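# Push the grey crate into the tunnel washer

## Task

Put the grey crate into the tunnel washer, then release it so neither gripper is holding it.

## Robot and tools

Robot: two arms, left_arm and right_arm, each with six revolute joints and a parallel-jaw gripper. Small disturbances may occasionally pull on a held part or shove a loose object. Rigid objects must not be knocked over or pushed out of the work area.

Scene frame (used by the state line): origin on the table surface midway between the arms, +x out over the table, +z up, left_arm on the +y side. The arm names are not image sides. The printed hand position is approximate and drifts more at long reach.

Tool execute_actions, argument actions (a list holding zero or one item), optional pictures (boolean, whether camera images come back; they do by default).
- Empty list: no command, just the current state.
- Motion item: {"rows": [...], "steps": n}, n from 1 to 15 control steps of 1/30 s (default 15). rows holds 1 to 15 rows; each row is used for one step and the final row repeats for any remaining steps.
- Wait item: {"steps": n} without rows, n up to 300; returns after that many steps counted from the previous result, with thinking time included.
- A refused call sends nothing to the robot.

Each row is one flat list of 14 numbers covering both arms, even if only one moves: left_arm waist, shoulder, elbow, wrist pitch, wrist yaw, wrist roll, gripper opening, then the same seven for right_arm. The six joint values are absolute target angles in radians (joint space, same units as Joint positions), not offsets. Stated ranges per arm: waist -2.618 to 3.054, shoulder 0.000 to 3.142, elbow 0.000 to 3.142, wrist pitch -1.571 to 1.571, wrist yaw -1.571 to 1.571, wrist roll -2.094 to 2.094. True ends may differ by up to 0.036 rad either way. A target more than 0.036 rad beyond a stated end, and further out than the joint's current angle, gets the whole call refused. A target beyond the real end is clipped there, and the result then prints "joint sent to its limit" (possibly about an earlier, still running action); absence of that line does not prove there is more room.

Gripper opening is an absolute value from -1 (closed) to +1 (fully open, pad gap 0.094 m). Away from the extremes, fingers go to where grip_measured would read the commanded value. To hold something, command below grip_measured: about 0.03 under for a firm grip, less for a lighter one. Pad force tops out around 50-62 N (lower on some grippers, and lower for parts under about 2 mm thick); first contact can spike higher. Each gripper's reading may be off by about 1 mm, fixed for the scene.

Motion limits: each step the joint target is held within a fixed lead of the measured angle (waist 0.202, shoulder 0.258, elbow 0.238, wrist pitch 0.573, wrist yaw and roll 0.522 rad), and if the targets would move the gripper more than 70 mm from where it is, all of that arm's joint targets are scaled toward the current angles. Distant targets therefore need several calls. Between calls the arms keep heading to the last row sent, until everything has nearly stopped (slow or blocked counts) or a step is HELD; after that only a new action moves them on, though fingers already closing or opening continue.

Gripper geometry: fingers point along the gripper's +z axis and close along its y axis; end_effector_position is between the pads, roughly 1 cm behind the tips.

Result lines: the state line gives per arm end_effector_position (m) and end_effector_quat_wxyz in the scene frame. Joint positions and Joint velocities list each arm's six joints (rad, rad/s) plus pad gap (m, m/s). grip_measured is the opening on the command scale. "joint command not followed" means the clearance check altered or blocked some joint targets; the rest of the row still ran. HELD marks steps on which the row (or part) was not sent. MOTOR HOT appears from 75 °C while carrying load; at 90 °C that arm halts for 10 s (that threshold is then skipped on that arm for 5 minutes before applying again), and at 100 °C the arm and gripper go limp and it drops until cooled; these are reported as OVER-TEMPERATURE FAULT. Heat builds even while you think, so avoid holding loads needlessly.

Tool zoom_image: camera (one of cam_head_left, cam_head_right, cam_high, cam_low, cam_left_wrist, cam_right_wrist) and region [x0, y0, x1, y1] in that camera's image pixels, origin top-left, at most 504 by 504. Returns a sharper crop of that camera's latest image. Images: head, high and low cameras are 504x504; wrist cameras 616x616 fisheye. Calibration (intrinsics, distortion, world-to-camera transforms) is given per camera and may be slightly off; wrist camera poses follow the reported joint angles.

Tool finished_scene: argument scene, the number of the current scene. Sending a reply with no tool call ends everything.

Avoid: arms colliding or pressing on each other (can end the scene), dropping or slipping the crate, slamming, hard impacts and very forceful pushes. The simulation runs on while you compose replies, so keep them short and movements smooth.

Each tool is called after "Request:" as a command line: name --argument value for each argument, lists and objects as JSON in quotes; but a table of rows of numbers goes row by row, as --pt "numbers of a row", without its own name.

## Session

Request:
execute_actions --actions '[]'

Scene clock: 0.00 s of 4200.00 s.
left_arm: end_effector_position=(+0.0553, +0.1165, +0.1566) grip_measured=+1.000 end_effector_quat_wxyz=(+0.002, +0.212, +0.977, +0.033) | right_arm: end_effector_position=(-0.0109, -0.5894, +0.1281) grip_measured=+1.000 end_effector_quat_wxyz=(+0.124, +0.934, +0.315, +0.116)
Joint positions: left_arm=[-1.575  1.489  1.34  -1.484 -0.021 -1.104  0.094] | right_arm=[-1.771  1.43   1.134 -1.155 -0.32   0.791  0.094]
Joint velocities: left_arm=[-0.012 -0.002  0.012 -0.066  0.007  0.007  0.   ] | right_arm=[-0.007 -0.002  0.007 -0.007 -0.051 -0.022  0.   ]
Motor temperatures (°C, as the motors report them): left_arm=[27 35 30 39 26 25] | right_arm=[26 34 34 38 26 27]
camera_calibration (this result's frames):
cam_left_wrist: T_world_to_cam=[[-0.193057, -0.980102, -0.046136, 0.127872], [-0.817228, 0.134597, 0.560377, -0.0290247], [-0.543017, 0.145889, -0.826952, 0.253188], [0, 0, 0, 1]] pos_world=[0.138452, 0.0922972, 0.231539]
cam_right_wrist: T_world_to_cam=[[-0.654895, 0.681835, -0.325905, 0.438009], [0.322984, 0.642409, 0.694977, 0.309643], [0.683223, 0.349875, -0.640932, 0.421256], [0, 0, 0, 1]] pos_world=[-0.100972, -0.644954, 0.197551]

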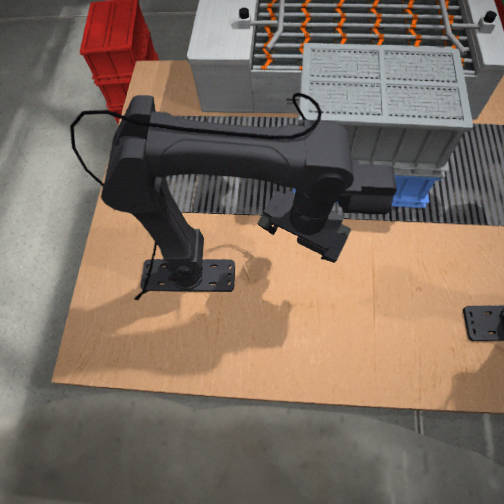

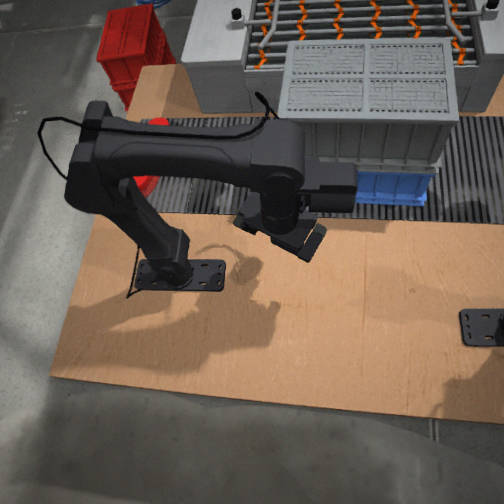

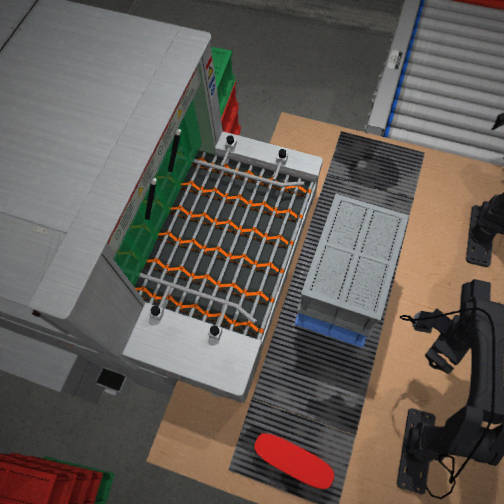

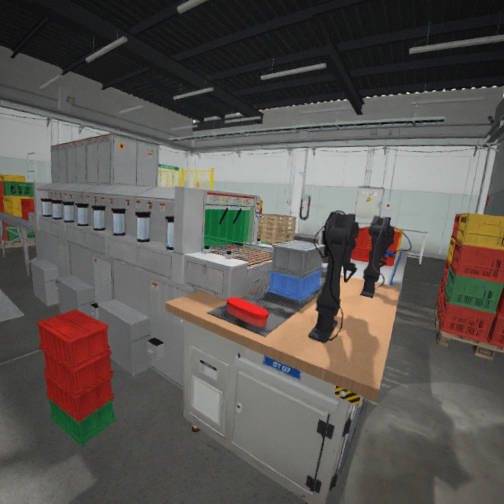

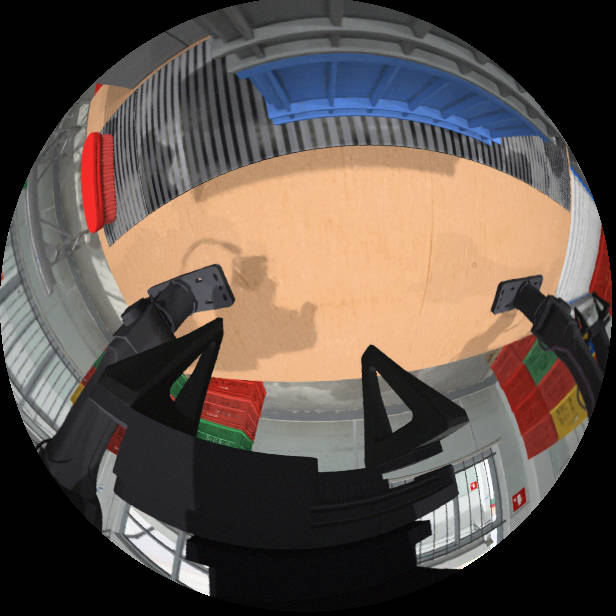

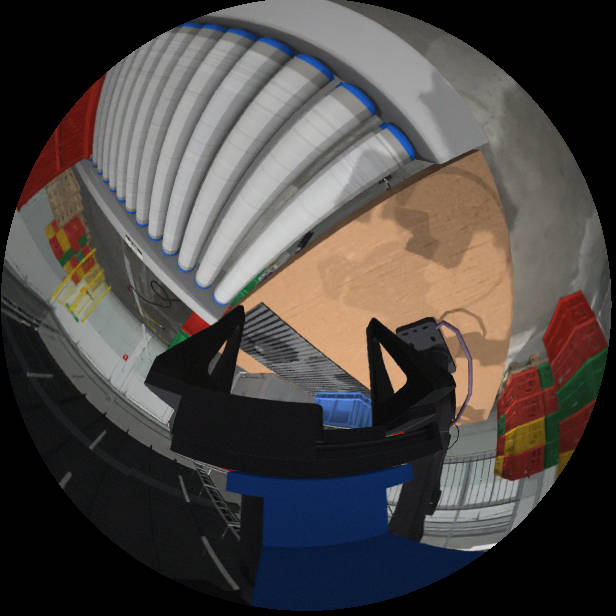

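Request:
zoom_image --camera "cam_high" --region '[280, 180, 430, 360]'

Request:
zoom_image --camera "cam_head_left" --region '[280, 30, 490, 220]'

Request:
zoom_image --camera "cam_head_right" --region '[260, 30, 470, 220]'

Region (280, 180, 430, 360) of cam_high's 504x504 image, scaled by 2.800, with more detail than that image has.

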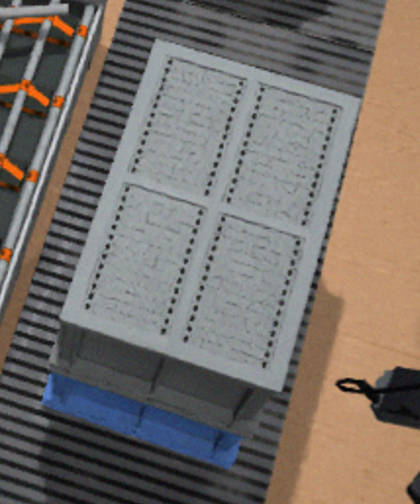

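Region (280, 30, 490, 220) of cam_head_left's 504x504 image, scaled by 2.400, with more detail than that image has; it fills the top 456 rows of this view, and the rest is white.

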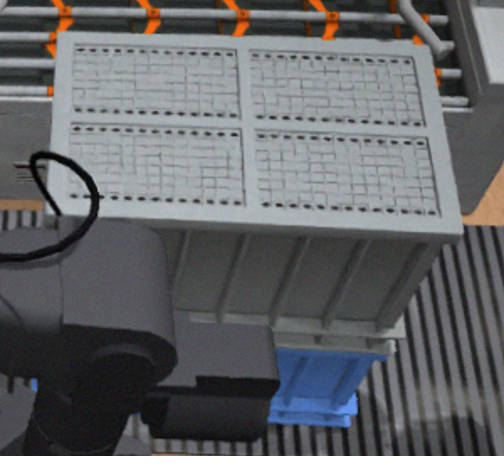

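Region (260, 30, 470, 220) of cam_head_right's 504x504 image, scaled by 2.400, with more detail than that image has; it fills the top 456 rows of this view, and the rest is white.

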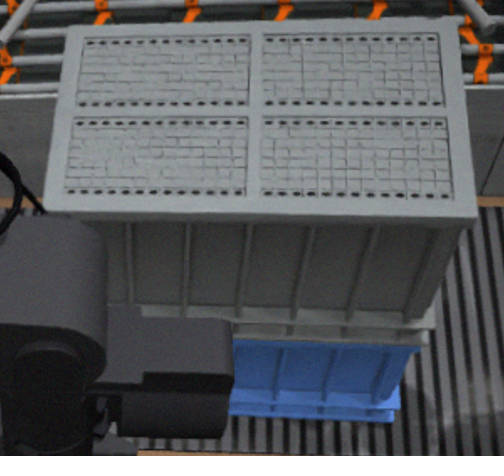

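Request:
zoom_image --camera "cam_high" --region '[110, 120, 340, 400]'

Region (110, 120, 340, 400) of cam_high's 504x504 image, scaled by 1.800, with more detail than that image has; it fills the left 414 columns of this view, and the rest is white.

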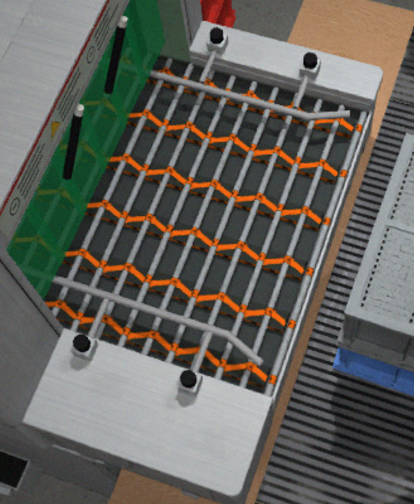

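Request:
execute_actions --actions '[]'

Scene clock: 60.00 s of 4200.00 s.
left_arm: end_effector_position=(+0.0553, +0.1165, +0.1566) grip_measured=+1.000 end_effector_quat_wxyz=(+0.002, +0.212, +0.977, +0.033) | right_arm: end_effector_position=(-0.0109, -0.5894, +0.1281) grip_measured=+1.000 end_effector_quat_wxyz=(+0.124, +0.934, +0.315, +0.116)
Joint positions: left_arm=[-1.575  1.489  1.34  -1.484 -0.021 -1.104  0.094] | right_arm=[-1.771  1.43   1.134 -1.155 -0.32   0.791  0.094]
Joint velocities: left_arm=[-0.017  0.017  0.002 -0.066  0.051  0.007  0.   ] | right_arm=[ 0.007 -0.012 -0.007  0.007  0.081  0.007  0.   ]
Motor temperatures (°C, as the motors report them): left_arm=[27 36 32 36 26 25] | right_arm=[26 35 36 35 27 27]
Steps of this call (steps 1 to 1800: nothing new was sent). Readings (joint positions):
1: left_arm=[-1.575 1.489 1.340 -1.484 -0.021 -1.104] | right_arm=[-1.771 1.430 1.134 -1.155 -0.320 0.791]
2: left_arm=[-1.575 1.489 1.340 -1.484 -0.021 -1.104] | right_arm=[-1.771 1.430 1.134 -1.155 -0.320 0.791]
4: left_arm=[-1.575 1.489 1.340 -1.484 -0.021 -1.104] | right_arm=[-1.771 1.430 1.134 -1.155 -0.320 0.791]
8: left_arm=[-1.575 1.489 1.340 -1.484 -0.021 -1.104] | right_arm=[-1.771 1.430 1.134 -1.155 -0.320 0.791]
1800: the state above
camera_calibration (this result's frames):
cam_left_wrist: T_world_to_cam=[[-0.193057, -0.980102, -0.046136, 0.127872], [-0.817228, 0.134597, 0.560377, -0.0290247], [-0.543017, 0.145889, -0.826952, 0.253188], [0, 0, 0, 1]] pos_world=[0.138452, 0.0922972, 0.231539]
cam_right_wrist: T_world_to_cam=[[-0.654895, 0.681835, -0.325905, 0.438009], [0.322984, 0.642409, 0.694977, 0.309643], [0.683223, 0.349875, -0.640932, 0.421256], [0, 0, 0, 1]] pos_world=[-0.100972, -0.644954, 0.197551]

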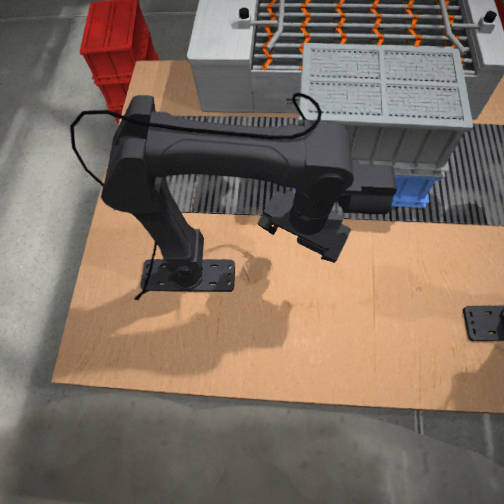

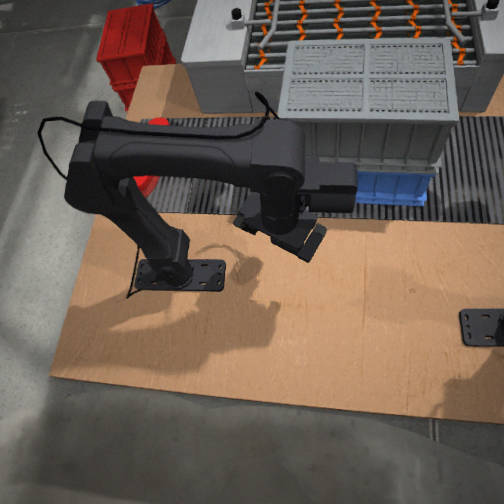

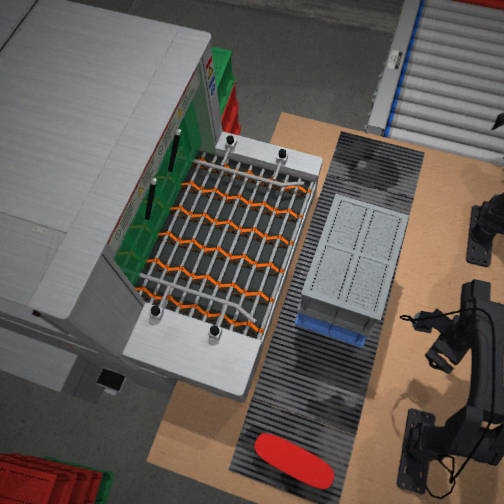

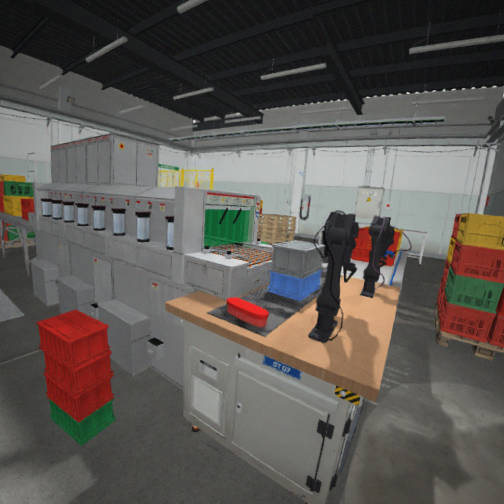

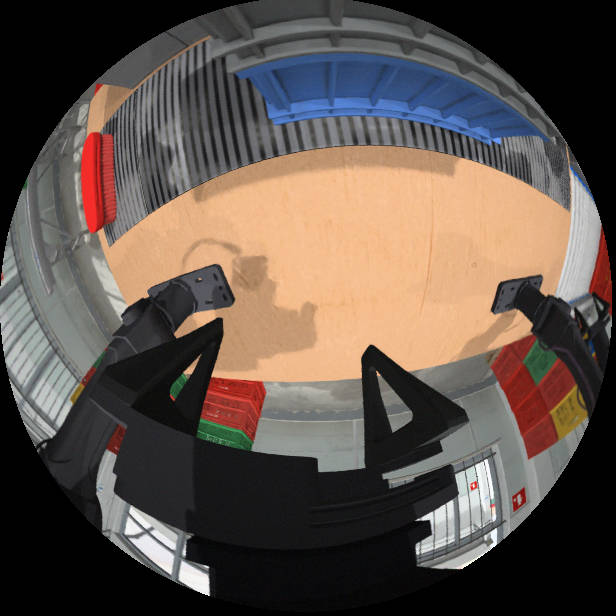

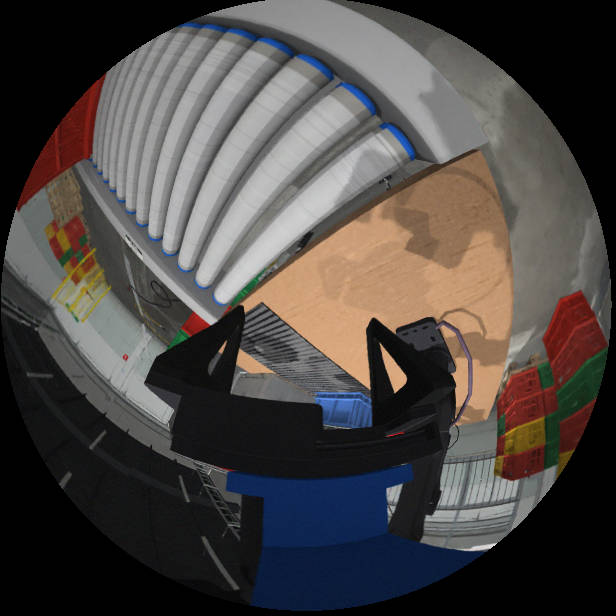

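Request:
execute_actions --actions '[{"rows":[[-1.575,1.488,1.339,-1.481,-0.020,-1.105,0.97,-1.770,1.430,1.134,-1.154,-0.320,0.792,0.97],[-1.575,1.486,1.337,-1.474,-0.017,-1.107,0.94,-1.769,1.429,1.133,-1.149,-0.321,0.794,0.94],[-1.575,1.483,1.333,-1.462,-0.012,-1.110,0.91,-1.766,1.429,1.132,-1.142,-0.322,0.797,0.91],[-1.575,1.478,1.329,-1.445,-0.006,-1.115,0.88,-1.762,1.428,1.130,-1.133,-0.324,0.801,0.88],[-1.575,1.472,1.322,-1.425,0.003,-1.120,0.84,-1.757,1.427,1.128,-1.121,-0.327,0.806,0.84],[-1.575,1.465,1.315,-1.400,0.013,-1.127,0.81,-1.751,1.425,1.126,-1.106,-0.329,0.813,0.81],[-1.575,1.457,1.306,-1.371,0.024,-1.135,0.78,-1.743,1.424,1.123,-1.089,-0.333,0.821,0.78],[-1.575,1.447,1.297,-1.339,0.037,-1.143,0.75,-1.735,1.422,1.120,-1.070,-0.336,0.829,0.75],[-1.575,1.437,1.286,-1.304,0.051,-1.153,0.72,-1.726,1.420,1.116,-1.049,-0.341,0.839,0.72],[-1.575,1.426,1.275,-1.265,0.066,-1.163,0.69,-1.716,1.418,1.112,-1.025,-0.345,0.849,0.69],[-1.575,1.414,1.263,-1.224,0.083,-1.175,0.66,-1.705,1.415,1.108,-1.000,-0.350,0.860,0.66],[-1.575,1.401,1.250,-1.180,0.100,-1.187,0.63,-1.693,1.412,1.103,-0.973,-0.356,0.873,0.63],[-1.575,1.388,1.236,-1.133,0.119,-1.199,0.60,-1.680,1.410,1.098,-0.944,-0.362,0.885,0.60],[-1.575,1.374,1.221,-1.085,0.138,-1.212,0.56,-1.667,1.406,1.092,-0.914,-0.368,0.899,0.56],[-1.575,1.360,1.206,-1.034,0.158,-1.226,0.53,-1.652,1.403,1.087,-0.882,-0.374,0.914,0.53]],"steps":15}]' --pictures false

Request:
execute_actions --actions '[{"rows":[[-1.575,1.345,1.191,-0.982,0.179,-1.240,0.50,-1.637,1.400,1.081,-0.848,-0.381,0.929,0.50],[-1.575,1.329,1.175,-0.929,0.200,-1.255,0.47,-1.621,1.396,1.074,-0.813,-0.389,0.944,0.47],[-1.575,1.313,1.159,-0.874,0.222,-1.270,0.44,-1.604,1.392,1.068,-0.777,-0.396,0.960,0.44],[-1.574,1.297,1.142,-0.818,0.245,-1.285,0.41,-1.586,1.388,1.061,-0.740,-0.404,0.977,0.41],[-1.569,1.281,1.125,-0.761,0.267,-1.300,0.38,-1.568,1.384,1.053,-0.701,-0.413,0.994,0.38],[-1.562,1.264,1.108,-0.704,0.290,-1.316,0.35,-1.549,1.380,1.046,-0.662,-0.421,1.012,0.35],[-1.552,1.248,1.091,-0.646,0.313,-1.332,0.32,-1.530,1.376,1.038,-0.622,-0.430,1.030,0.32],[-1.540,1.231,1.074,-0.588,0.336,-1.347,0.28,-1.510,1.371,1.030,-0.581,-0.439,1.048,0.28],[-1.525,1.215,1.057,-0.530,0.359,-1.363,0.25,-1.489,1.367,1.022,-0.539,-0.449,1.067,0.25],[-1.508,1.198,1.040,-0.473,0.382,-1.379,0.22,-1.468,1.362,1.013,-0.497,-0.459,1.086,0.22],[-1.489,1.182,1.023,-0.416,0.404,-1.394,0.19,-1.446,1.357,1.005,-0.454,-0.469,1.105,0.19],[-1.467,1.166,1.006,-0.360,0.427,-1.409,0.16,-1.424,1.352,0.996,-0.411,-0.479,1.124,0.16],[-1.444,1.150,0.990,-0.305,0.449,-1.424,0.13,-1.401,1.347,0.987,-0.367,-0.489,1.144,0.13],[-1.419,1.134,0.974,-0.252,0.470,-1.439,0.10,-1.378,1.341,0.978,-0.324,-0.500,1.163,0.10],[-1.392,1.119,0.959,-0.200,0.491,-1.453,0.07,-1.355,1.336,0.968,-0.280,-0.511,1.183,0.07]],"steps":15}]' --pictures false

Request:
execute_actions --actions '[{"rows":[[-1.364,1.105,0.944,-0.149,0.511,-1.467,0.04,-1.331,1.331,0.959,-0.236,-0.522,1.203,0.04],[-1.334,1.091,0.929,-0.101,0.530,-1.480,0.0,-1.306,1.325,0.949,-0.193,-0.533,1.222,0.0],[-1.303,1.078,0.915,-0.054,0.549,-1.492,-0.03,-1.282,1.320,0.939,-0.149,-0.544,1.242,-0.03],[-1.271,1.065,0.902,-0.010,0.566,-1.504,-0.06,-1.257,1.314,0.929,-0.106,-0.555,1.261,-0.06],[-1.238,1.053,0.890,0.031,0.583,-1.516,-0.09,-1.231,1.308,0.919,-0.063,-0.567,1.280,-0.09],[-1.203,1.042,0.879,0.070,0.598,-1.526,-0.12,-1.206,1.303,0.909,-0.021,-0.579,1.299,-0.12],[-1.168,1.032,0.868,0.105,0.612,-1.536,-0.15,-1.180,1.297,0.899,0.021,-0.591,1.318,-0.15],[-1.132,1.022,0.859,0.137,0.625,-1.544,-0.18,-1.154,1.291,0.888,0.062,-0.602,1.336,-0.18],[-1.096,1.014,0.850,0.166,0.636,-1.552,-0.21,-1.128,1.285,0.878,0.102,-0.614,1.354,-0.21],[-1.059,1.007,0.843,0.191,0.646,-1.559,-0.24,-1.101,1.279,0.868,0.141,-0.627,1.372,-0.24],[-1.021,1.001,0.836,0.211,0.655,-1.564,-0.28,-1.075,1.273,0.857,0.180,-0.639,1.389,-0.28],[-0.984,0.996,0.832,0.228,0.661,-1.569,-0.31,-1.048,1.267,0.846,0.217,-0.651,1.406,-0.31],[-0.946,0.993,0.828,0.240,0.666,-1.572,-0.34,-1.021,1.261,0.836,0.253,-0.663,1.422,-0.34],[-0.908,0.991,0.826,0.247,0.669,-1.574,-0.37,-0.995,1.255,0.825,0.288,-0.675,1.437,-0.37],[-0.871,0.990,0.825,0.250,0.670,-1.575,-0.40,-0.968,1.249,0.815,0.322,-0.688,1.453,-0.40]],"steps":15}]' --pictures false

Request:
execute_actions --actions '[{"rows":[[-0.833,0.990,0.825,0.25,0.67,-1.575,-0.4,-0.941,1.243,0.804,0.354,-0.700,1.467,-0.4],[-0.796,0.990,0.825,0.25,0.67,-1.575,-0.4,-0.915,1.237,0.793,0.384,-0.712,1.481,-0.4],[-0.760,0.990,0.825,0.25,0.67,-1.575,-0.4,-0.888,1.231,0.783,0.413,-0.724,1.493,-0.4],[-0.724,0.990,0.825,0.25,0.67,-1.575,-0.4,-0.861,1.225,0.772,0.440,-0.736,1.506,-0.4],[-0.689,0.990,0.825,0.25,0.67,-1.575,-0.4,-0.835,1.219,0.761,0.465,-0.748,1.517,-0.4],[-0.654,0.990,0.825,0.25,0.67,-1.575,-0.4,-0.808,1.213,0.751,0.489,-0.761,1.527,-0.4],[-0.621,0.990,0.825,0.25,0.67,-1.575,-0.4,-0.782,1.207,0.741,0.510,-0.773,1.537,-0.4],[-0.589,0.990,0.825,0.25,0.67,-1.575,-0.4,-0.756,1.201,0.730,0.529,-0.784,1.545,-0.4],[-0.558,0.990,0.825,0.25,0.67,-1.575,-0.4,-0.730,1.195,0.720,0.546,-0.796,1.553,-0.4],[-0.528,0.990,0.825,0.25,0.67,-1.575,-0.4,-0.705,1.190,0.710,0.561,-0.808,1.560,-0.4],[-0.500,0.990,0.825,0.25,0.67,-1.575,-0.4,-0.679,1.184,0.700,0.573,-0.820,1.565,-0.4],[-0.473,0.990,0.825,0.25,0.67,-1.575,-0.4,-0.654,1.178,0.690,0.582,-0.831,1.569,-0.4],[-0.448,0.990,0.825,0.25,0.67,-1.575,-0.4,-0.630,1.173,0.680,0.589,-0.842,1.572,-0.4],[-0.425,0.990,0.825,0.25,0.67,-1.575,-0.4,-0.605,1.167,0.670,0.594,-0.853,1.574,-0.4],[-0.403,0.990,0.825,0.25,0.67,-1.575,-0.4,-0.581,1.162,0.661,0.595,-0.864,1.575,-0.4]],"steps":15}]' --pictures false

Request:
execute_actions --actions '[{"rows":[[-0.384,0.990,0.825,0.25,0.67,-1.575,-0.4,-0.558,1.157,0.651,0.595,-0.875,1.575,-0.4],[-0.367,0.990,0.825,0.25,0.67,-1.575,-0.4,-0.535,1.151,0.642,0.595,-0.886,1.575,-0.4],[-0.352,0.990,0.825,0.25,0.67,-1.575,-0.4,-0.512,1.146,0.633,0.595,-0.896,1.575,-0.4],[-0.340,0.990,0.825,0.25,0.67,-1.575,-0.4,-0.490,1.141,0.624,0.595,-0.906,1.575,-0.4],[-0.330,0.990,0.825,0.252,0.67,-1.575,-0.4,-0.468,1.136,0.616,0.595,-0.916,1.575,-0.4],[-0.323,0.990,0.825,0.256,0.67,-1.575,-0.4,-0.447,1.131,0.607,0.595,-0.926,1.575,-0.4],[-0.318,0.990,0.823,0.263,0.67,-1.575,-0.4,-0.426,1.127,0.599,0.595,-0.936,1.575,-0.4],[-0.317,0.991,0.818,0.273,0.67,-1.575,-0.4,-0.406,1.122,0.591,0.595,-0.945,1.575,-0.4],[-0.317,0.993,0.811,0.285,0.67,-1.575,-0.4,-0.387,1.118,0.583,0.595,-0.954,1.575,-0.4],[-0.317,0.995,0.800,0.298,0.67,-1.575,-0.4,-0.368,1.114,0.576,0.595,-0.962,1.575,-0.4],[-0.317,0.997,0.788,0.314,0.67,-1.575,-0.4,-0.350,1.110,0.568,0.595,-0.971,1.575,-0.4],[-0.317,1.000,0.773,0.330,0.67,-1.575,-0.4,-0.332,1.106,0.561,0.595,-0.979,1.575,-0.4],[-0.317,1.003,0.757,0.348,0.67,-1.575,-0.4,-0.315,1.102,0.555,0.595,-0.986,1.575,-0.4],[-0.317,1.007,0.739,0.366,0.67,-1.575,-0.4,-0.299,1.098,0.548,0.595,-0.994,1.575,-0.4],[-0.317,1.011,0.720,0.385,0.67,-1.575,-0.4,-0.284,1.095,0.542,0.595,-1.001,1.575,-0.4]],"steps":15}]' --pictures false

Request:
execute_actions --actions '[{"rows":[[-0.317,1.014,0.700,0.405,0.67,-1.575,-0.4,-0.269,1.092,0.537,0.595,-1.007,1.575,-0.4],[-0.317,1.018,0.680,0.424,0.67,-1.575,-0.4,-0.256,1.088,0.531,0.595,-1.013,1.575,-0.4],[-0.317,1.023,0.659,0.443,0.67,-1.575,-0.4,-0.243,1.086,0.526,0.595,-1.019,1.575,-0.4],[-0.317,1.027,0.638,0.461,0.67,-1.575,-0.4,-0.231,1.083,0.521,0.595,-1.025,1.575,-0.4],[-0.317,1.031,0.618,0.479,0.67,-1.575,-0.4,-0.220,1.080,0.517,0.595,-1.030,1.575,-0.4],[-0.317,1.034,0.598,0.495,0.67,-1.575,-0.4,-0.210,1.078,0.513,0.595,-1.034,1.575,-0.4],[-0.317,1.038,0.579,0.511,0.67,-1.575,-0.4,-0.201,1.076,0.509,0.595,-1.039,1.575,-0.4],[-0.317,1.042,0.561,0.524,0.67,-1.575,-0.4,-0.193,1.074,0.506,0.595,-1.042,1.575,-0.4],[-0.317,1.045,0.545,0.536,0.67,-1.575,-0.4,-0.185,1.073,0.503,0.595,-1.046,1.575,-0.4],[-0.317,1.048,0.530,0.546,0.67,-1.575,-0.4,-0.179,1.071,0.501,0.595,-1.048,1.575,-0.4],[-0.317,1.050,0.518,0.553,0.67,-1.575,-0.4,-0.174,1.070,0.499,0.595,-1.051,1.575,-0.4],[-0.317,1.052,0.507,0.557,0.67,-1.575,-0.4,-0.170,1.069,0.497,0.595,-1.053,1.575,-0.4],[-0.317,1.054,0.500,0.559,0.67,-1.575,-0.4,-0.167,1.069,0.496,0.595,-1.054,1.575,-0.4],[-0.317,1.055,0.495,0.559,0.67,-1.575,-0.4,-0.166,1.068,0.495,0.595,-1.055,1.575,-0.4],[-0.317,1.055,0.493,0.559,0.67,-1.575,-0.4,-0.165,1.068,0.495,0.595,-1.055,1.575,-0.4]],"steps":15}]' --pictures false

Request:
execute_actions --actions '[{"steps":10}]'

Scene clock: 120.50 s of 4200.00 s.
left_arm: end_effector_position=(+0.0372, +0.0739, +0.1549) grip_measured=+0.547 end_effector_quat_wxyz=(-0.023, +0.181, +0.978, -0.103) | right_arm: end_effector_position=(+0.0141, -0.6174, +0.1284) grip_measured=+0.545 end_effector_quat_wxyz=(+0.178, +0.920, +0.331, +0.110)
Joint positions: left_arm=[-1.575  1.407  1.242 -1.214  0.091 -1.172  0.073] | right_arm=[-1.685  1.43   1.107 -0.996 -0.343  0.862  0.073]
Joint velocities: left_arm=[ 0.017 -0.418 -0.427  1.194  0.359 -0.315 -0.027] | right_arm=[ 0.379  0.002 -0.159  0.681 -0.11   0.315 -0.029]
Motor temperatures (°C, as the motors report them): left_arm=[27 36 31 34 26 25] | right_arm=[26 34 36 32 27 27]
Steps of this call (steps 1 to 1800: nothing new was sent; steps 1801 to 1815: all 15 steps of this action). Readings (joint positions):
1801: left_arm=[-1.575 1.489 1.340 -1.484 -0.021 -1.104] | right_arm=[-1.771 1.430 1.134 -1.155 -0.320 0.791]
1802: left_arm=[-1.575 1.489 1.340 -1.484 -0.020 -1.104] | right_arm=[-1.771 1.430 1.134 -1.155 -0.320 0.791]
1804: left_arm=[-1.575 1.489 1.340 -1.480 -0.017 -1.104] | right_arm=[-1.771 1.430 1.134 -1.154 -0.320 0.792]
1808: left_arm=[-1.575 1.483 1.327 -1.427 0.005 -1.114] | right_arm=[-1.759 1.430 1.134 -1.128 -0.320 0.804]
1815: the state above

Scene clock: 121.00 s of 4200.00 s.
left_arm: end_effector_position=(+0.0355, -0.0174, +0.2449) grip_measured=+0.086 end_effector_quat_wxyz=(-0.093, +0.098, +0.868, -0.478) | right_arm: end_effector_position=(+0.1308, -0.6651, +0.1727) grip_measured=+0.084 end_effector_quat_wxyz=(+0.373, +0.828, +0.384, +0.167)
Joint positions: left_arm=[-1.443  1.17   0.997 -0.436  0.4   -1.386  0.051] | right_arm=[-1.402  1.367  0.994 -0.462 -0.457  1.102  0.051]
Joint velocities: left_arm=[ 0.701 -0.466 -0.457  1.531  0.593 -0.418 -0.027] | right_arm=[ 0.652 -0.154 -0.252  1.179 -0.33   0.579 -0.025]
Motor temperatures (°C, as the motors report them): left_arm=[27 36 31 34 26 25] | right_arm=[26 35 36 33 27 27]
Steps of this call (steps 1 to 15: all 15 steps of this action). Readings (joint positions):
1: left_arm=[-1.575 1.393 1.228 -1.172 0.107 -1.183] | right_arm=[-1.671 1.429 1.100 -0.970 -0.348 0.874]
2: left_arm=[-1.575 1.377 1.213 -1.128 0.125 -1.195] | right_arm=[-1.656 1.427 1.094 -0.942 -0.353 0.887]
4: left_arm=[-1.575 1.347 1.182 -1.033 0.162 -1.221] | right_arm=[-1.624 1.420 1.080 -0.883 -0.365 0.914]
8: left_arm=[-1.568 1.282 1.114 -0.824 0.246 -1.279] | right_arm=[-1.552 1.400 1.053 -0.744 -0.394 0.977]
15: the state above

Scene clock: 121.50 s of 4200.00 s.
left_arm: end_effector_position=(+0.1765, +0.0144, +0.3595) grip_measured=-0.384 end_effector_quat_wxyz=(+0.021, -0.009, +0.708, -0.706) | right_arm: end_effector_position=(+0.2846, -0.5888, +0.2630) grip_measured=-0.386 end_effector_quat_wxyz=(+0.510, +0.629, +0.464, +0.359)
Joint positions: left_arm=[-0.939  1.015  0.845  0.166  0.634 -1.551  0.029] | right_arm=[-1.019  1.281  0.843  0.16  -0.625  1.383  0.029]
Joint velocities: left_arm=[ 1.072 -0.061 -0.071  0.52   0.227 -0.154 -0.027] | right_arm=[ 0.75  -0.168 -0.3    1.062 -0.388  0.52  -0.025]
Motor temperatures (°C, as the motors report them): left_arm=[27 36 31 34 26 25] | right_arm=[26 35 36 33 27 27]
Steps of this call (steps 1 to 15: all 15 steps of this action). Readings (joint positions):
1: left_arm=[-1.417 1.154 0.982 -0.381 0.421 -1.401] | right_arm=[-1.378 1.362 0.984 -0.420 -0.467 1.121]
2: left_arm=[-1.390 1.139 0.967 -0.328 0.441 -1.415] | right_arm=[-1.355 1.357 0.975 -0.377 -0.477 1.141]
4: left_arm=[-1.330 1.111 0.939 -0.226 0.481 -1.443] | right_arm=[-1.306 1.346 0.955 -0.291 -0.498 1.179]
8: left_arm=[-1.197 1.063 0.891 -0.043 0.552 -1.493] | right_arm=[-1.204 1.324 0.916 -0.120 -0.543 1.257]
15: the state above

Scene clock: 122.00 s of 4200.00 s.
left_arm: end_effector_position=(+0.3137, +0.1158, +0.3720) grip_measured=-0.397 end_effector_quat_wxyz=(+0.194, -0.160, +0.671, -0.697) | right_arm: end_effector_position=(+0.3436, -0.4073, +0.3055) grip_measured=-0.399 end_effector_quat_wxyz=(+0.457, +0.421, +0.556, +0.552)
Joint positions: left_arm=[-0.447  1.013  0.839  0.235  0.663 -1.571  0.028] | right_arm=[-0.627  1.192  0.688  0.541 -0.806  1.554  0.028]
Joint velocities: left_arm=[ 0.647 -0.007 -0.002 -0.007 -0.022  0.037  0.001] | right_arm=[ 0.701 -0.168 -0.295  0.271 -0.359  0.198  0.002]
Motor temperatures (°C, as the motors report them): left_arm=[27 36 31 34 26 25] | right_arm=[26 35 36 33 27 27]
Steps of this call (steps 1 to 15: all 15 steps of this action). Readings (joint positions):
1: left_arm=[-0.901 1.014 0.843 0.182 0.640 -1.555] | right_arm=[-0.992 1.275 0.833 0.196 -0.637 1.399]
2: left_arm=[-0.863 1.013 0.842 0.194 0.645 -1.558] | right_arm=[-0.965 1.269 0.822 0.232 -0.649 1.415]
4: left_arm=[-0.789 1.013 0.841 0.211 0.651 -1.563] | right_arm=[-0.911 1.257 0.801 0.298 -0.674 1.445]
8: left_arm=[-0.649 1.013 0.840 0.227 0.658 -1.568] | right_arm=[-0.805 1.232 0.759 0.413 -0.723 1.497]
15: the state above

Scene clock: 122.50 s of 4200.00 s.
left_arm: end_effector_position=(+0.3402, +0.1503, +0.3571) grip_measured=-0.397 end_effector_quat_wxyz=(+0.239, -0.196, +0.657, -0.687) | right_arm: end_effector_position=(+0.3167, -0.2622, +0.2809) grip_measured=-0.399 end_effector_quat_wxyz=(+0.306, +0.295, +0.638, +0.642)
Joint positions: left_arm=[-0.326  1.013  0.767  0.322  0.664 -1.572  0.028] | right_arm=[-0.317  1.122  0.563  0.58  -0.957  1.575  0.028]
Joint velocities: left_arm=[-0.002 -0.017 -0.51   0.33   0.037  0.037  0.002] | right_arm=[ 0.462 -0.12  -0.188  0.037 -0.227 -0.037  0.   ]
Motor temperatures (°C, as the motors report them): left_arm=[27 36 31 34 26 25] | right_arm=[26 35 36 33 27 27]
Steps of this call (steps 1 to 15: all 15 steps of this action). Readings (joint positions):
1: left_arm=[-0.424 1.013 0.839 0.235 0.663 -1.571] | right_arm=[-0.603 1.186 0.678 0.550 -0.817 1.559]
2: left_arm=[-0.404 1.013 0.839 0.235 0.663 -1.572] | right_arm=[-0.579 1.180 0.669 0.558 -0.829 1.562]
4: left_arm=[-0.369 1.013 0.839 0.236 0.664 -1.572] | right_arm=[-0.533 1.170 0.650 0.567 -0.851 1.567]
8: left_arm=[-0.330 1.013 0.839 0.242 0.664 -1.572] | right_arm=[-0.446 1.151 0.615 0.577 -0.893 1.572]
15: the state above

Scene clock: 123.00 s of 4200.00 s.
left_arm: end_effector_position=(+0.3375, +0.1510, +0.2672) grip_measured=-0.397 end_effector_quat_wxyz=(+0.209, -0.226, +0.678, -0.668) | right_arm: end_effector_position=(+0.2845, -0.2037, +0.2673) grip_measured=-0.399 end_effector_quat_wxyz=(+0.225, +0.230, +0.669, +0.670)
Joint positions: left_arm=[-0.326  1.048  0.508  0.513  0.664 -1.573  0.028] | right_arm=[-0.176  1.09   0.506  0.582 -1.038  1.576  0.028]
Joint velocities: left_arm=[-0.002  0.046 -0.164  0.095  0.007 -0.051 -0.001] | right_arm=[ 0.037 -0.012 -0.017  0.007 -0.051  0.007 -0.001]
Motor temperatures (°C, as the motors report them): left_arm=[27 36 31 34 26 25] | right_arm=[26 35 36 33 27 27]
Steps of this call (steps 1 to 15: all 15 steps of this action). Readings (joint positions):
1: left_arm=[-0.326 1.013 0.748 0.337 0.664 -1.572] | right_arm=[-0.301 1.119 0.556 0.581 -0.965 1.575]
2: left_arm=[-0.326 1.013 0.728 0.352 0.664 -1.572] | right_arm=[-0.286 1.115 0.550 0.581 -0.973 1.575]
4: left_arm=[-0.326 1.013 0.686 0.383 0.664 -1.572] | right_arm=[-0.259 1.109 0.539 0.581 -0.987 1.576]
8: left_arm=[-0.326 1.024 0.605 0.448 0.664 -1.573] | right_arm=[-0.215 1.099 0.522 0.582 -1.011 1.576]
15: the state above

Scene clock: 123.33 s of 4200.00 s.
left_arm: end_effector_position=(+0.3373, +0.1511, +0.2700) grip_measured=-0.397 end_effector_quat_wxyz=(+0.215, -0.220, +0.674, -0.672) | right_arm: end_effector_position=(+0.2833, -0.2026, +0.2672) grip_measured=-0.399 end_effector_quat_wxyz=(+0.223, +0.228, +0.670, +0.671)
Joint positions: left_arm=[-0.326  1.05   0.502  0.543  0.664 -1.573  0.028] | right_arm=[-0.174  1.09   0.505  0.582 -1.044  1.576  0.028]
Joint velocities: left_arm=[ 0.007 -0.012 -0.022  0.037 -0.022  0.037  0.001] | right_arm=[-0.007 -0.002 -0.002  0.051  0.051 -0.022 -0.   ]
Motor temperatures (°C, as the motors report them): left_arm=[27 36 31 34 26 25] | right_arm=[26 35 36 33 27 27]
Steps of this call (steps 1 to 10: the robot went on to your last target). Readings (joint positions):
1: left_arm=[-0.326 1.049 0.504 0.516 0.664 -1.573] | right_arm=[-0.174 1.090 0.505 0.582 -1.039 1.576]
2: left_arm=[-0.326 1.050 0.502 0.519 0.664 -1.573] | right_arm=[-0.174 1.090 0.505 0.582 -1.041 1.576]
4: left_arm=[-0.326 1.050 0.502 0.527 0.664 -1.573] | right_arm=[-0.174 1.090 0.505 0.582 -1.042 1.576]
8: left_arm=[-0.326 1.050 0.502 0.540 0.664 -1.573] | right_arm=[-0.174 1.090 0.505 0.582 -1.043 1.576]
10: the state above
camera_calibration (this result's frames):
cam_left_wrist: T_world_to_cam=[[0.181136, 0.150482, 0.971877, -0.350483], [-0.982612, -0.0132993, 0.185196, 0.31266], [0.040794, -0.988523, 0.145457, 0.206941], [0, 0, 0, 1]] pos_world=[0.362267, 0.261466, 0.252622]
cam_right_wrist: T_world_to_cam=[[0.102855, -0.070672, -0.992183, 0.223158], [-0.992172, -0.0783094, -0.097276, 0.30773], [-0.0708226, 0.994421, -0.0781733, 0.367841], [0, 0, 0, 1]] pos_world=[0.30842, -0.32592, 0.280103]

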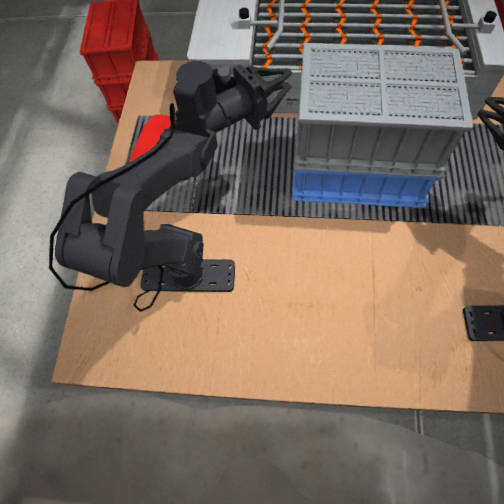

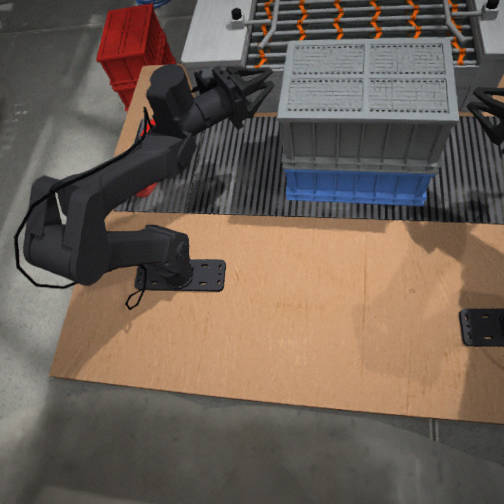

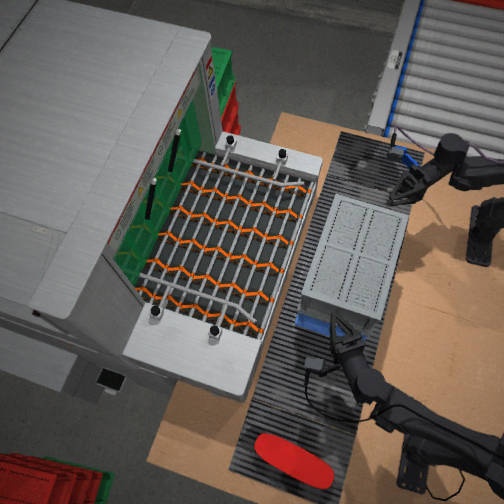

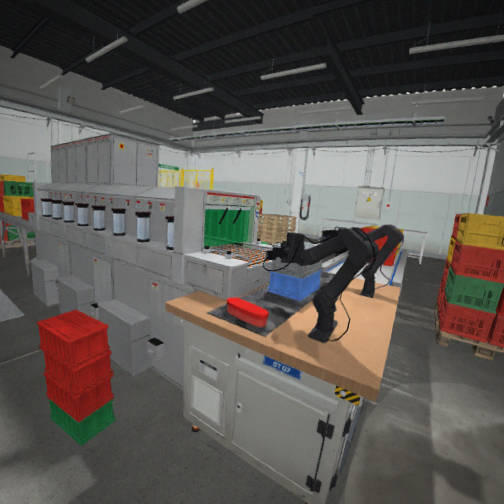

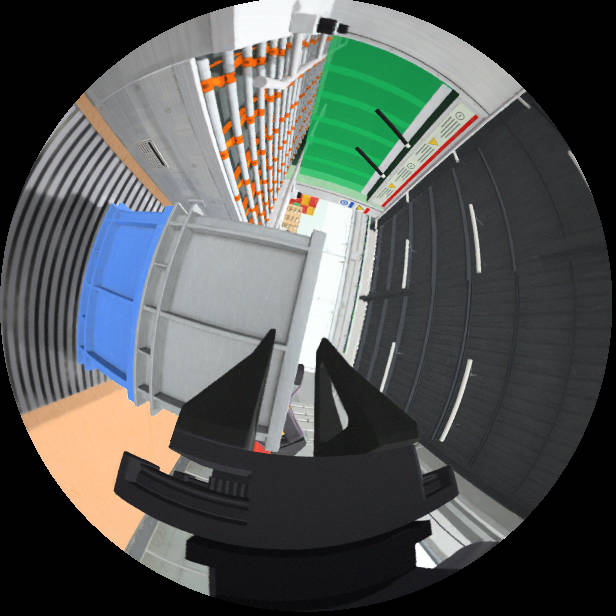

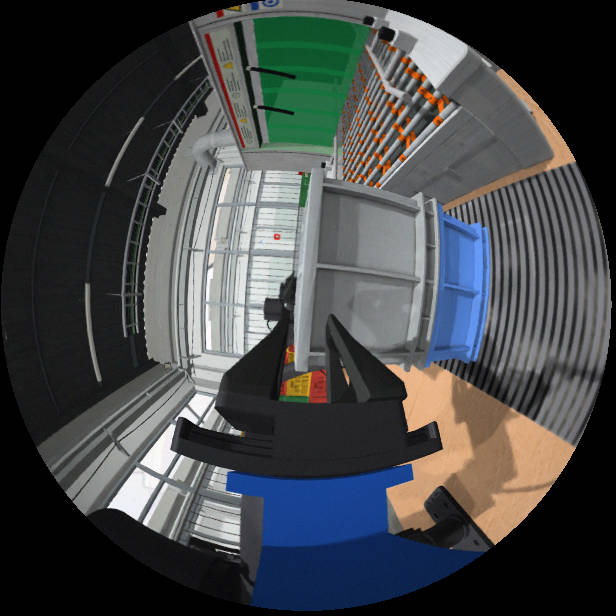

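Request:
zoom_image --camera "cam_left_wrist" --region '[180, 200, 400, 420]'

Request:
zoom_image --camera "cam_right_wrist" --region '[220, 160, 440, 400]'

Region (180, 200, 400, 420) of cam_left_wrist's 616x616 image, scaled by 2.291, with more detail than that image has.

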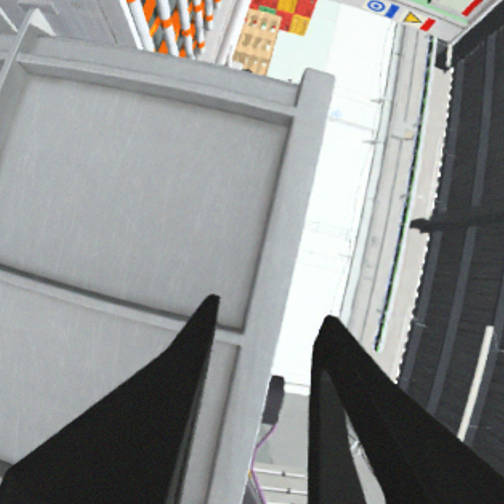

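Region (220, 160, 440, 400) of cam_right_wrist's 616x616 image, scaled by 2.100, with more detail than that image has; it fills the left 462 columns of this view, and the rest is white.

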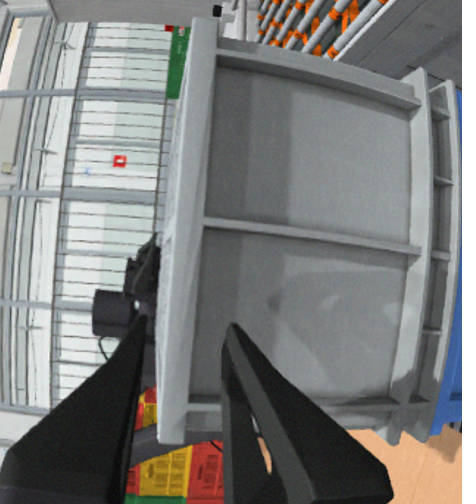

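Request:
execute_actions --actions '[{"rows":[[-0.322,1.055,0.505,0.559,0.664,-1.575,-0.4,-0.165,1.075,0.506,0.595,-1.048,1.575,-0.4],[-0.327,1.055,0.517,0.559,0.655,-1.575,-0.4,-0.165,1.082,0.518,0.595,-1.035,1.575,-0.4],[-0.331,1.055,0.528,0.560,0.654,-1.575,-0.4,-0.165,1.089,0.530,0.595,-1.034,1.575,-0.4],[-0.335,1.055,0.538,0.562,0.651,-1.575,-0.4,-0.165,1.095,0.540,0.597,-1.030,1.575,-0.4],[-0.336,1.056,0.539,0.565,0.647,-1.575,-0.4,-0.164,1.096,0.541,0.599,-1.024,1.575,-0.4],[-0.339,1.061,0.541,0.569,0.641,-1.575,-0.4,-0.160,1.099,0.542,0.601,-1.016,1.575,-0.4],[-0.343,1.067,0.544,0.574,0.635,-1.575,-0.4,-0.154,1.103,0.545,0.604,-1.007,1.575,-0.4],[-0.348,1.076,0.549,0.579,0.627,-1.575,-0.4,-0.146,1.109,0.548,0.608,-0.996,1.575,-0.4],[-0.355,1.086,0.554,0.585,0.619,-1.575,-0.4,-0.136,1.116,0.552,0.611,-0.985,1.575,-0.4],[-0.362,1.098,0.561,0.591,0.610,-1.575,-0.4,-0.126,1.124,0.556,0.615,-0.972,1.575,-0.4],[-0.370,1.110,0.567,0.598,0.601,-1.575,-0.4,-0.114,1.133,0.561,0.620,-0.960,1.575,-0.4]],"steps":11}]' --pictures false

Request:
execute_actions --actions '[{"rows":[[-0.379,1.124,0.574,0.604,0.592,-1.575,-0.4,-0.102,1.142,0.566,0.624,-0.948,1.575,-0.4],[-0.388,1.138,0.582,0.610,0.583,-1.575,-0.4,-0.089,1.151,0.571,0.628,-0.935,1.575,-0.4],[-0.396,1.151,0.589,0.616,0.575,-1.575,-0.4,-0.076,1.160,0.576,0.631,-0.924,1.575,-0.4],[-0.405,1.165,0.596,0.621,0.567,-1.575,-0.4,-0.064,1.169,0.581,0.635,-0.913,1.575,-0.4],[-0.413,1.177,0.602,0.626,0.561,-1.575,-0.4,-0.052,1.178,0.586,0.638,-0.904,1.575,-0.4],[-0.420,1.189,0.609,0.630,0.555,-1.575,-0.4,-0.042,1.186,0.590,0.640,-0.896,1.575,-0.4],[-0.427,1.199,0.614,0.633,0.551,-1.575,-0.4,-0.032,1.193,0.594,0.642,-0.890,1.575,-0.4],[-0.432,1.208,0.619,0.635,0.548,-1.575,-0.4,-0.024,1.199,0.597,0.644,-0.886,1.575,-0.4],[-0.436,1.214,0.622,0.636,0.547,-1.575,-0.4,-0.018,1.203,0.600,0.644,-0.885,1.575,-0.4],[-0.439,1.219,0.624,0.636,0.547,-1.575,-0.4,-0.014,1.206,0.601,0.644,-0.885,1.575,-0.4],[-0.440,1.220,0.625,0.636,0.547,-1.575,-0.4,-0.013,1.207,0.602,0.644,-0.885,1.575,-0.4]],"steps":15}]' --pictures false

Request:
execute_actions --actions '[{"steps":5}]'

Scene clock: 183.70 s of 4200.00 s.
left_arm: end_effector_position=(+0.3433, +0.1457, +0.2777) grip_measured=-0.397 end_effector_quat_wxyz=(+0.224, -0.216, +0.668, -0.675) | right_arm: end_effector_position=(+0.2898, -0.1970, +0.2728) grip_measured=-0.399 end_effector_quat_wxyz=(+0.230, +0.224, +0.668, +0.671)
Joint positions: left_arm=[-0.348  1.079  0.529  0.566  0.634 -1.573  0.028] | right_arm=[-0.142  1.111  0.528  0.596 -1.006  1.576  0.028]
Joint velocities: left_arm=[-0.198  0.31   0.212  0.227 -0.271  0.022  0.   ] | right_arm=[ 0.291  0.212  0.159  0.095  0.212 -0.037  0.   ]
Motor temperatures (°C, as the motors report them): left_arm=[27 34 31 40 26 25] | right_arm=[26 33 36 38 27 27]
Steps of this call (steps 1 to 30: the robot went on to your last target; steps 31 to 1800: nothing new was sent; steps 1801 to 1811: all 11 steps of this action). Readings (joint positions):
1801: left_arm=[-0.326 1.050 0.502 0.546 0.664 -1.573] | right_arm=[-0.174 1.090 0.505 0.583 -1.045 1.576]
1802: left_arm=[-0.326 1.050 0.502 0.546 0.664 -1.573] | right_arm=[-0.174 1.090 0.505 0.583 -1.045 1.576]
1804: left_arm=[-0.326 1.050 0.502 0.547 0.662 -1.573] | right_arm=[-0.174 1.090 0.505 0.583 -1.044 1.576]
1808: left_arm=[-0.331 1.054 0.508 0.552 0.651 -1.573] | right_arm=[-0.167 1.094 0.513 0.586 -1.030 1.576]
1811: the state above

Scene clock: 184.20 s of 4200.00 s.
left_arm: end_effector_position=(+0.3621, +0.1203, +0.2738) grip_measured=-0.397 end_effector_quat_wxyz=(+0.220, -0.220, +0.671, -0.673) | right_arm: end_effector_position=(+0.3066, -0.1708, +0.2704) grip_measured=-0.399 end_effector_quat_wxyz=(+0.222, +0.224, +0.670, +0.672)
Joint positions: left_arm=[-0.428  1.211  0.595  0.618  0.555 -1.573  0.028] | right_arm=[-0.026  1.2    0.575  0.629 -0.902  1.576  0.028]
Joint velocities: left_arm=[-0.002  0.017 -0.002 -0.095 -0.051  0.007  0.001] | right_arm=[ 0.017  0.022  0.022 -0.007  0.007 -0.037  0.001]
Motor temperatures (°C, as the motors report them): left_arm=[27 34 32 40 26 25] | right_arm=[26 33 36 38 27 27]
Steps of this call (steps 1 to 15: all 15 steps of this action). Readings (joint positions):
1: left_arm=[-0.356 1.091 0.536 0.572 0.627 -1.573] | right_arm=[-0.131 1.119 0.533 0.600 -0.997 1.576]
2: left_arm=[-0.364 1.104 0.543 0.578 0.619 -1.573] | right_arm=[-0.119 1.128 0.538 0.604 -0.987 1.576]
4: left_arm=[-0.382 1.131 0.558 0.589 0.605 -1.573] | right_arm=[-0.094 1.147 0.548 0.610 -0.966 1.576]
8: left_arm=[-0.413 1.184 0.582 0.607 0.578 -1.573] | right_arm=[-0.048 1.182 0.565 0.621 -0.929 1.576]
15: the state above

Scene clock: 184.37 s of 4200.00 s.
left_arm: end_effector_position=(+0.3623, +0.1204, +0.2740) grip_measured=-0.397 end_effector_quat_wxyz=(+0.221, -0.220, +0.671, -0.673) | right_arm: end_effector_position=(+0.3073, -0.1713, +0.2711) grip_measured=-0.399 end_effector_quat_wxyz=(+0.225, +0.224, +0.669, +0.672)
Joint positions: left_arm=[-0.429  1.211  0.595  0.619  0.552 -1.573  0.028] | right_arm=[-0.026  1.2    0.575  0.631 -0.897  1.576  0.028]
Joint velocities: left_arm=[ 0.017  0.012 -0.002 -0.007 -0.007  0.066 -0.001] | right_arm=[ 0.002 -0.002  0.002  0.051 -0.007 -0.081  0.   ]
Motor temperatures (°C, as the motors report them): left_arm=[27 34 32 40 26 25] | right_arm=[26 33 36 38 27 27]
Steps of this call (steps 1 to 5: the robot went on to your last target). Readings (joint positions):
1: left_arm=[-0.428 1.211 0.595 0.618 0.554 -1.573] | right_arm=[-0.026 1.200 0.575 0.629 -0.900 1.576]
2: left_arm=[-0.428 1.211 0.595 0.618 0.553 -1.573] | right_arm=[-0.026 1.200 0.575 0.630 -0.899 1.576]
4: left_arm=[-0.429 1.211 0.595 0.619 0.552 -1.573] | right_arm=[-0.026 1.200 0.575 0.630 -0.898 1.576]
5: the state above
camera_calibration (this result's frames):
cam_left_wrist: T_world_to_cam=[[0.171652, 0.154777, 0.972923, -0.351596], [-0.983957, -0.0218037, 0.177067, 0.339853], [0.0486192, -0.987709, 0.148551, 0.17119], [0, 0, 0, 1]] pos_world=[0.38643, 0.230915, 0.256468]
cam_right_wrist: T_world_to_cam=[[0.110918, -0.0705532, -0.991322, 0.224122], [-0.991211, -0.0802088, -0.105197, 0.335861], [-0.0720907, 0.994278, -0.0788298, 0.339275], [0, 0, 0, 1]] pos_world=[0.332508, -0.294582, 0.284254]

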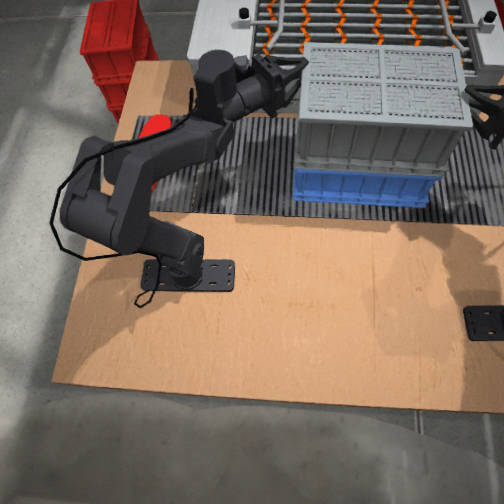

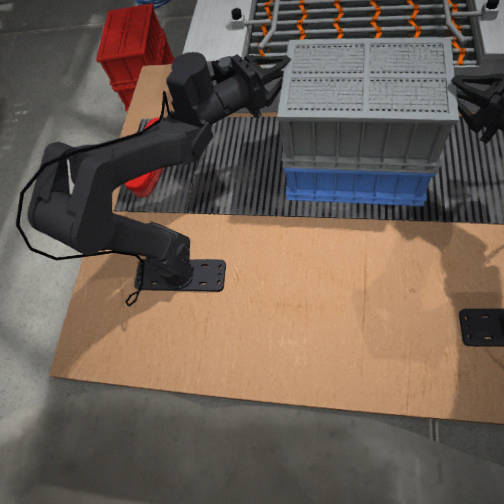

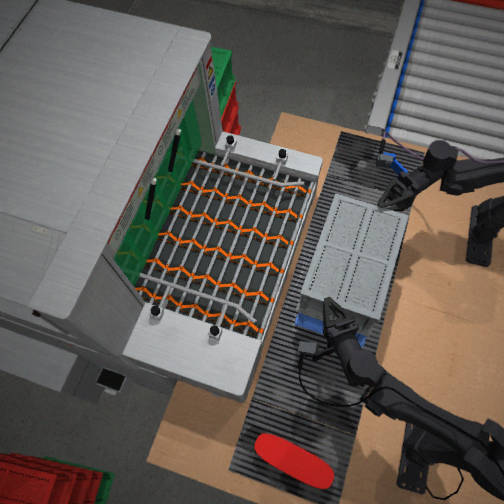

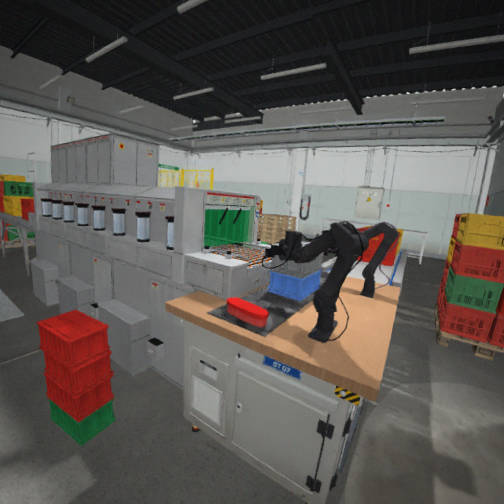

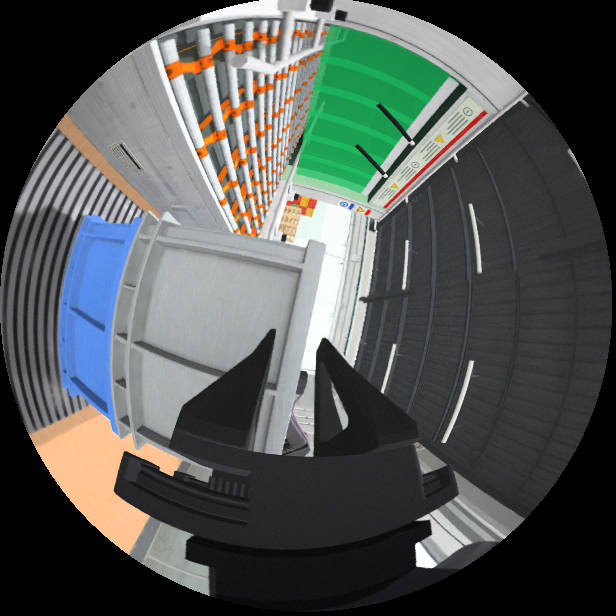

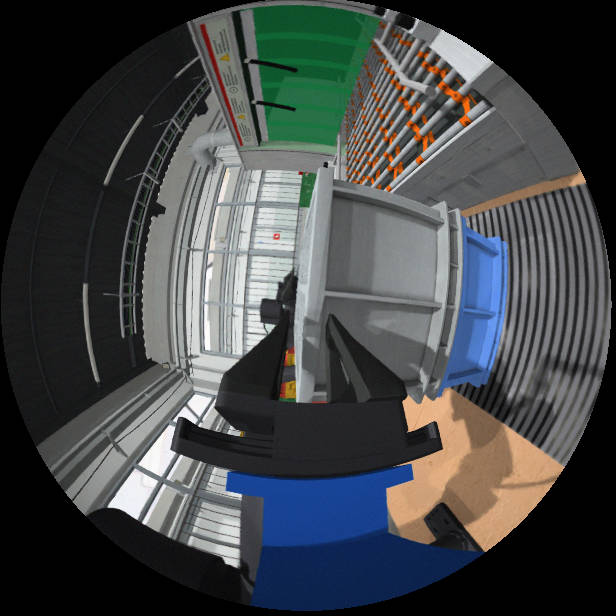

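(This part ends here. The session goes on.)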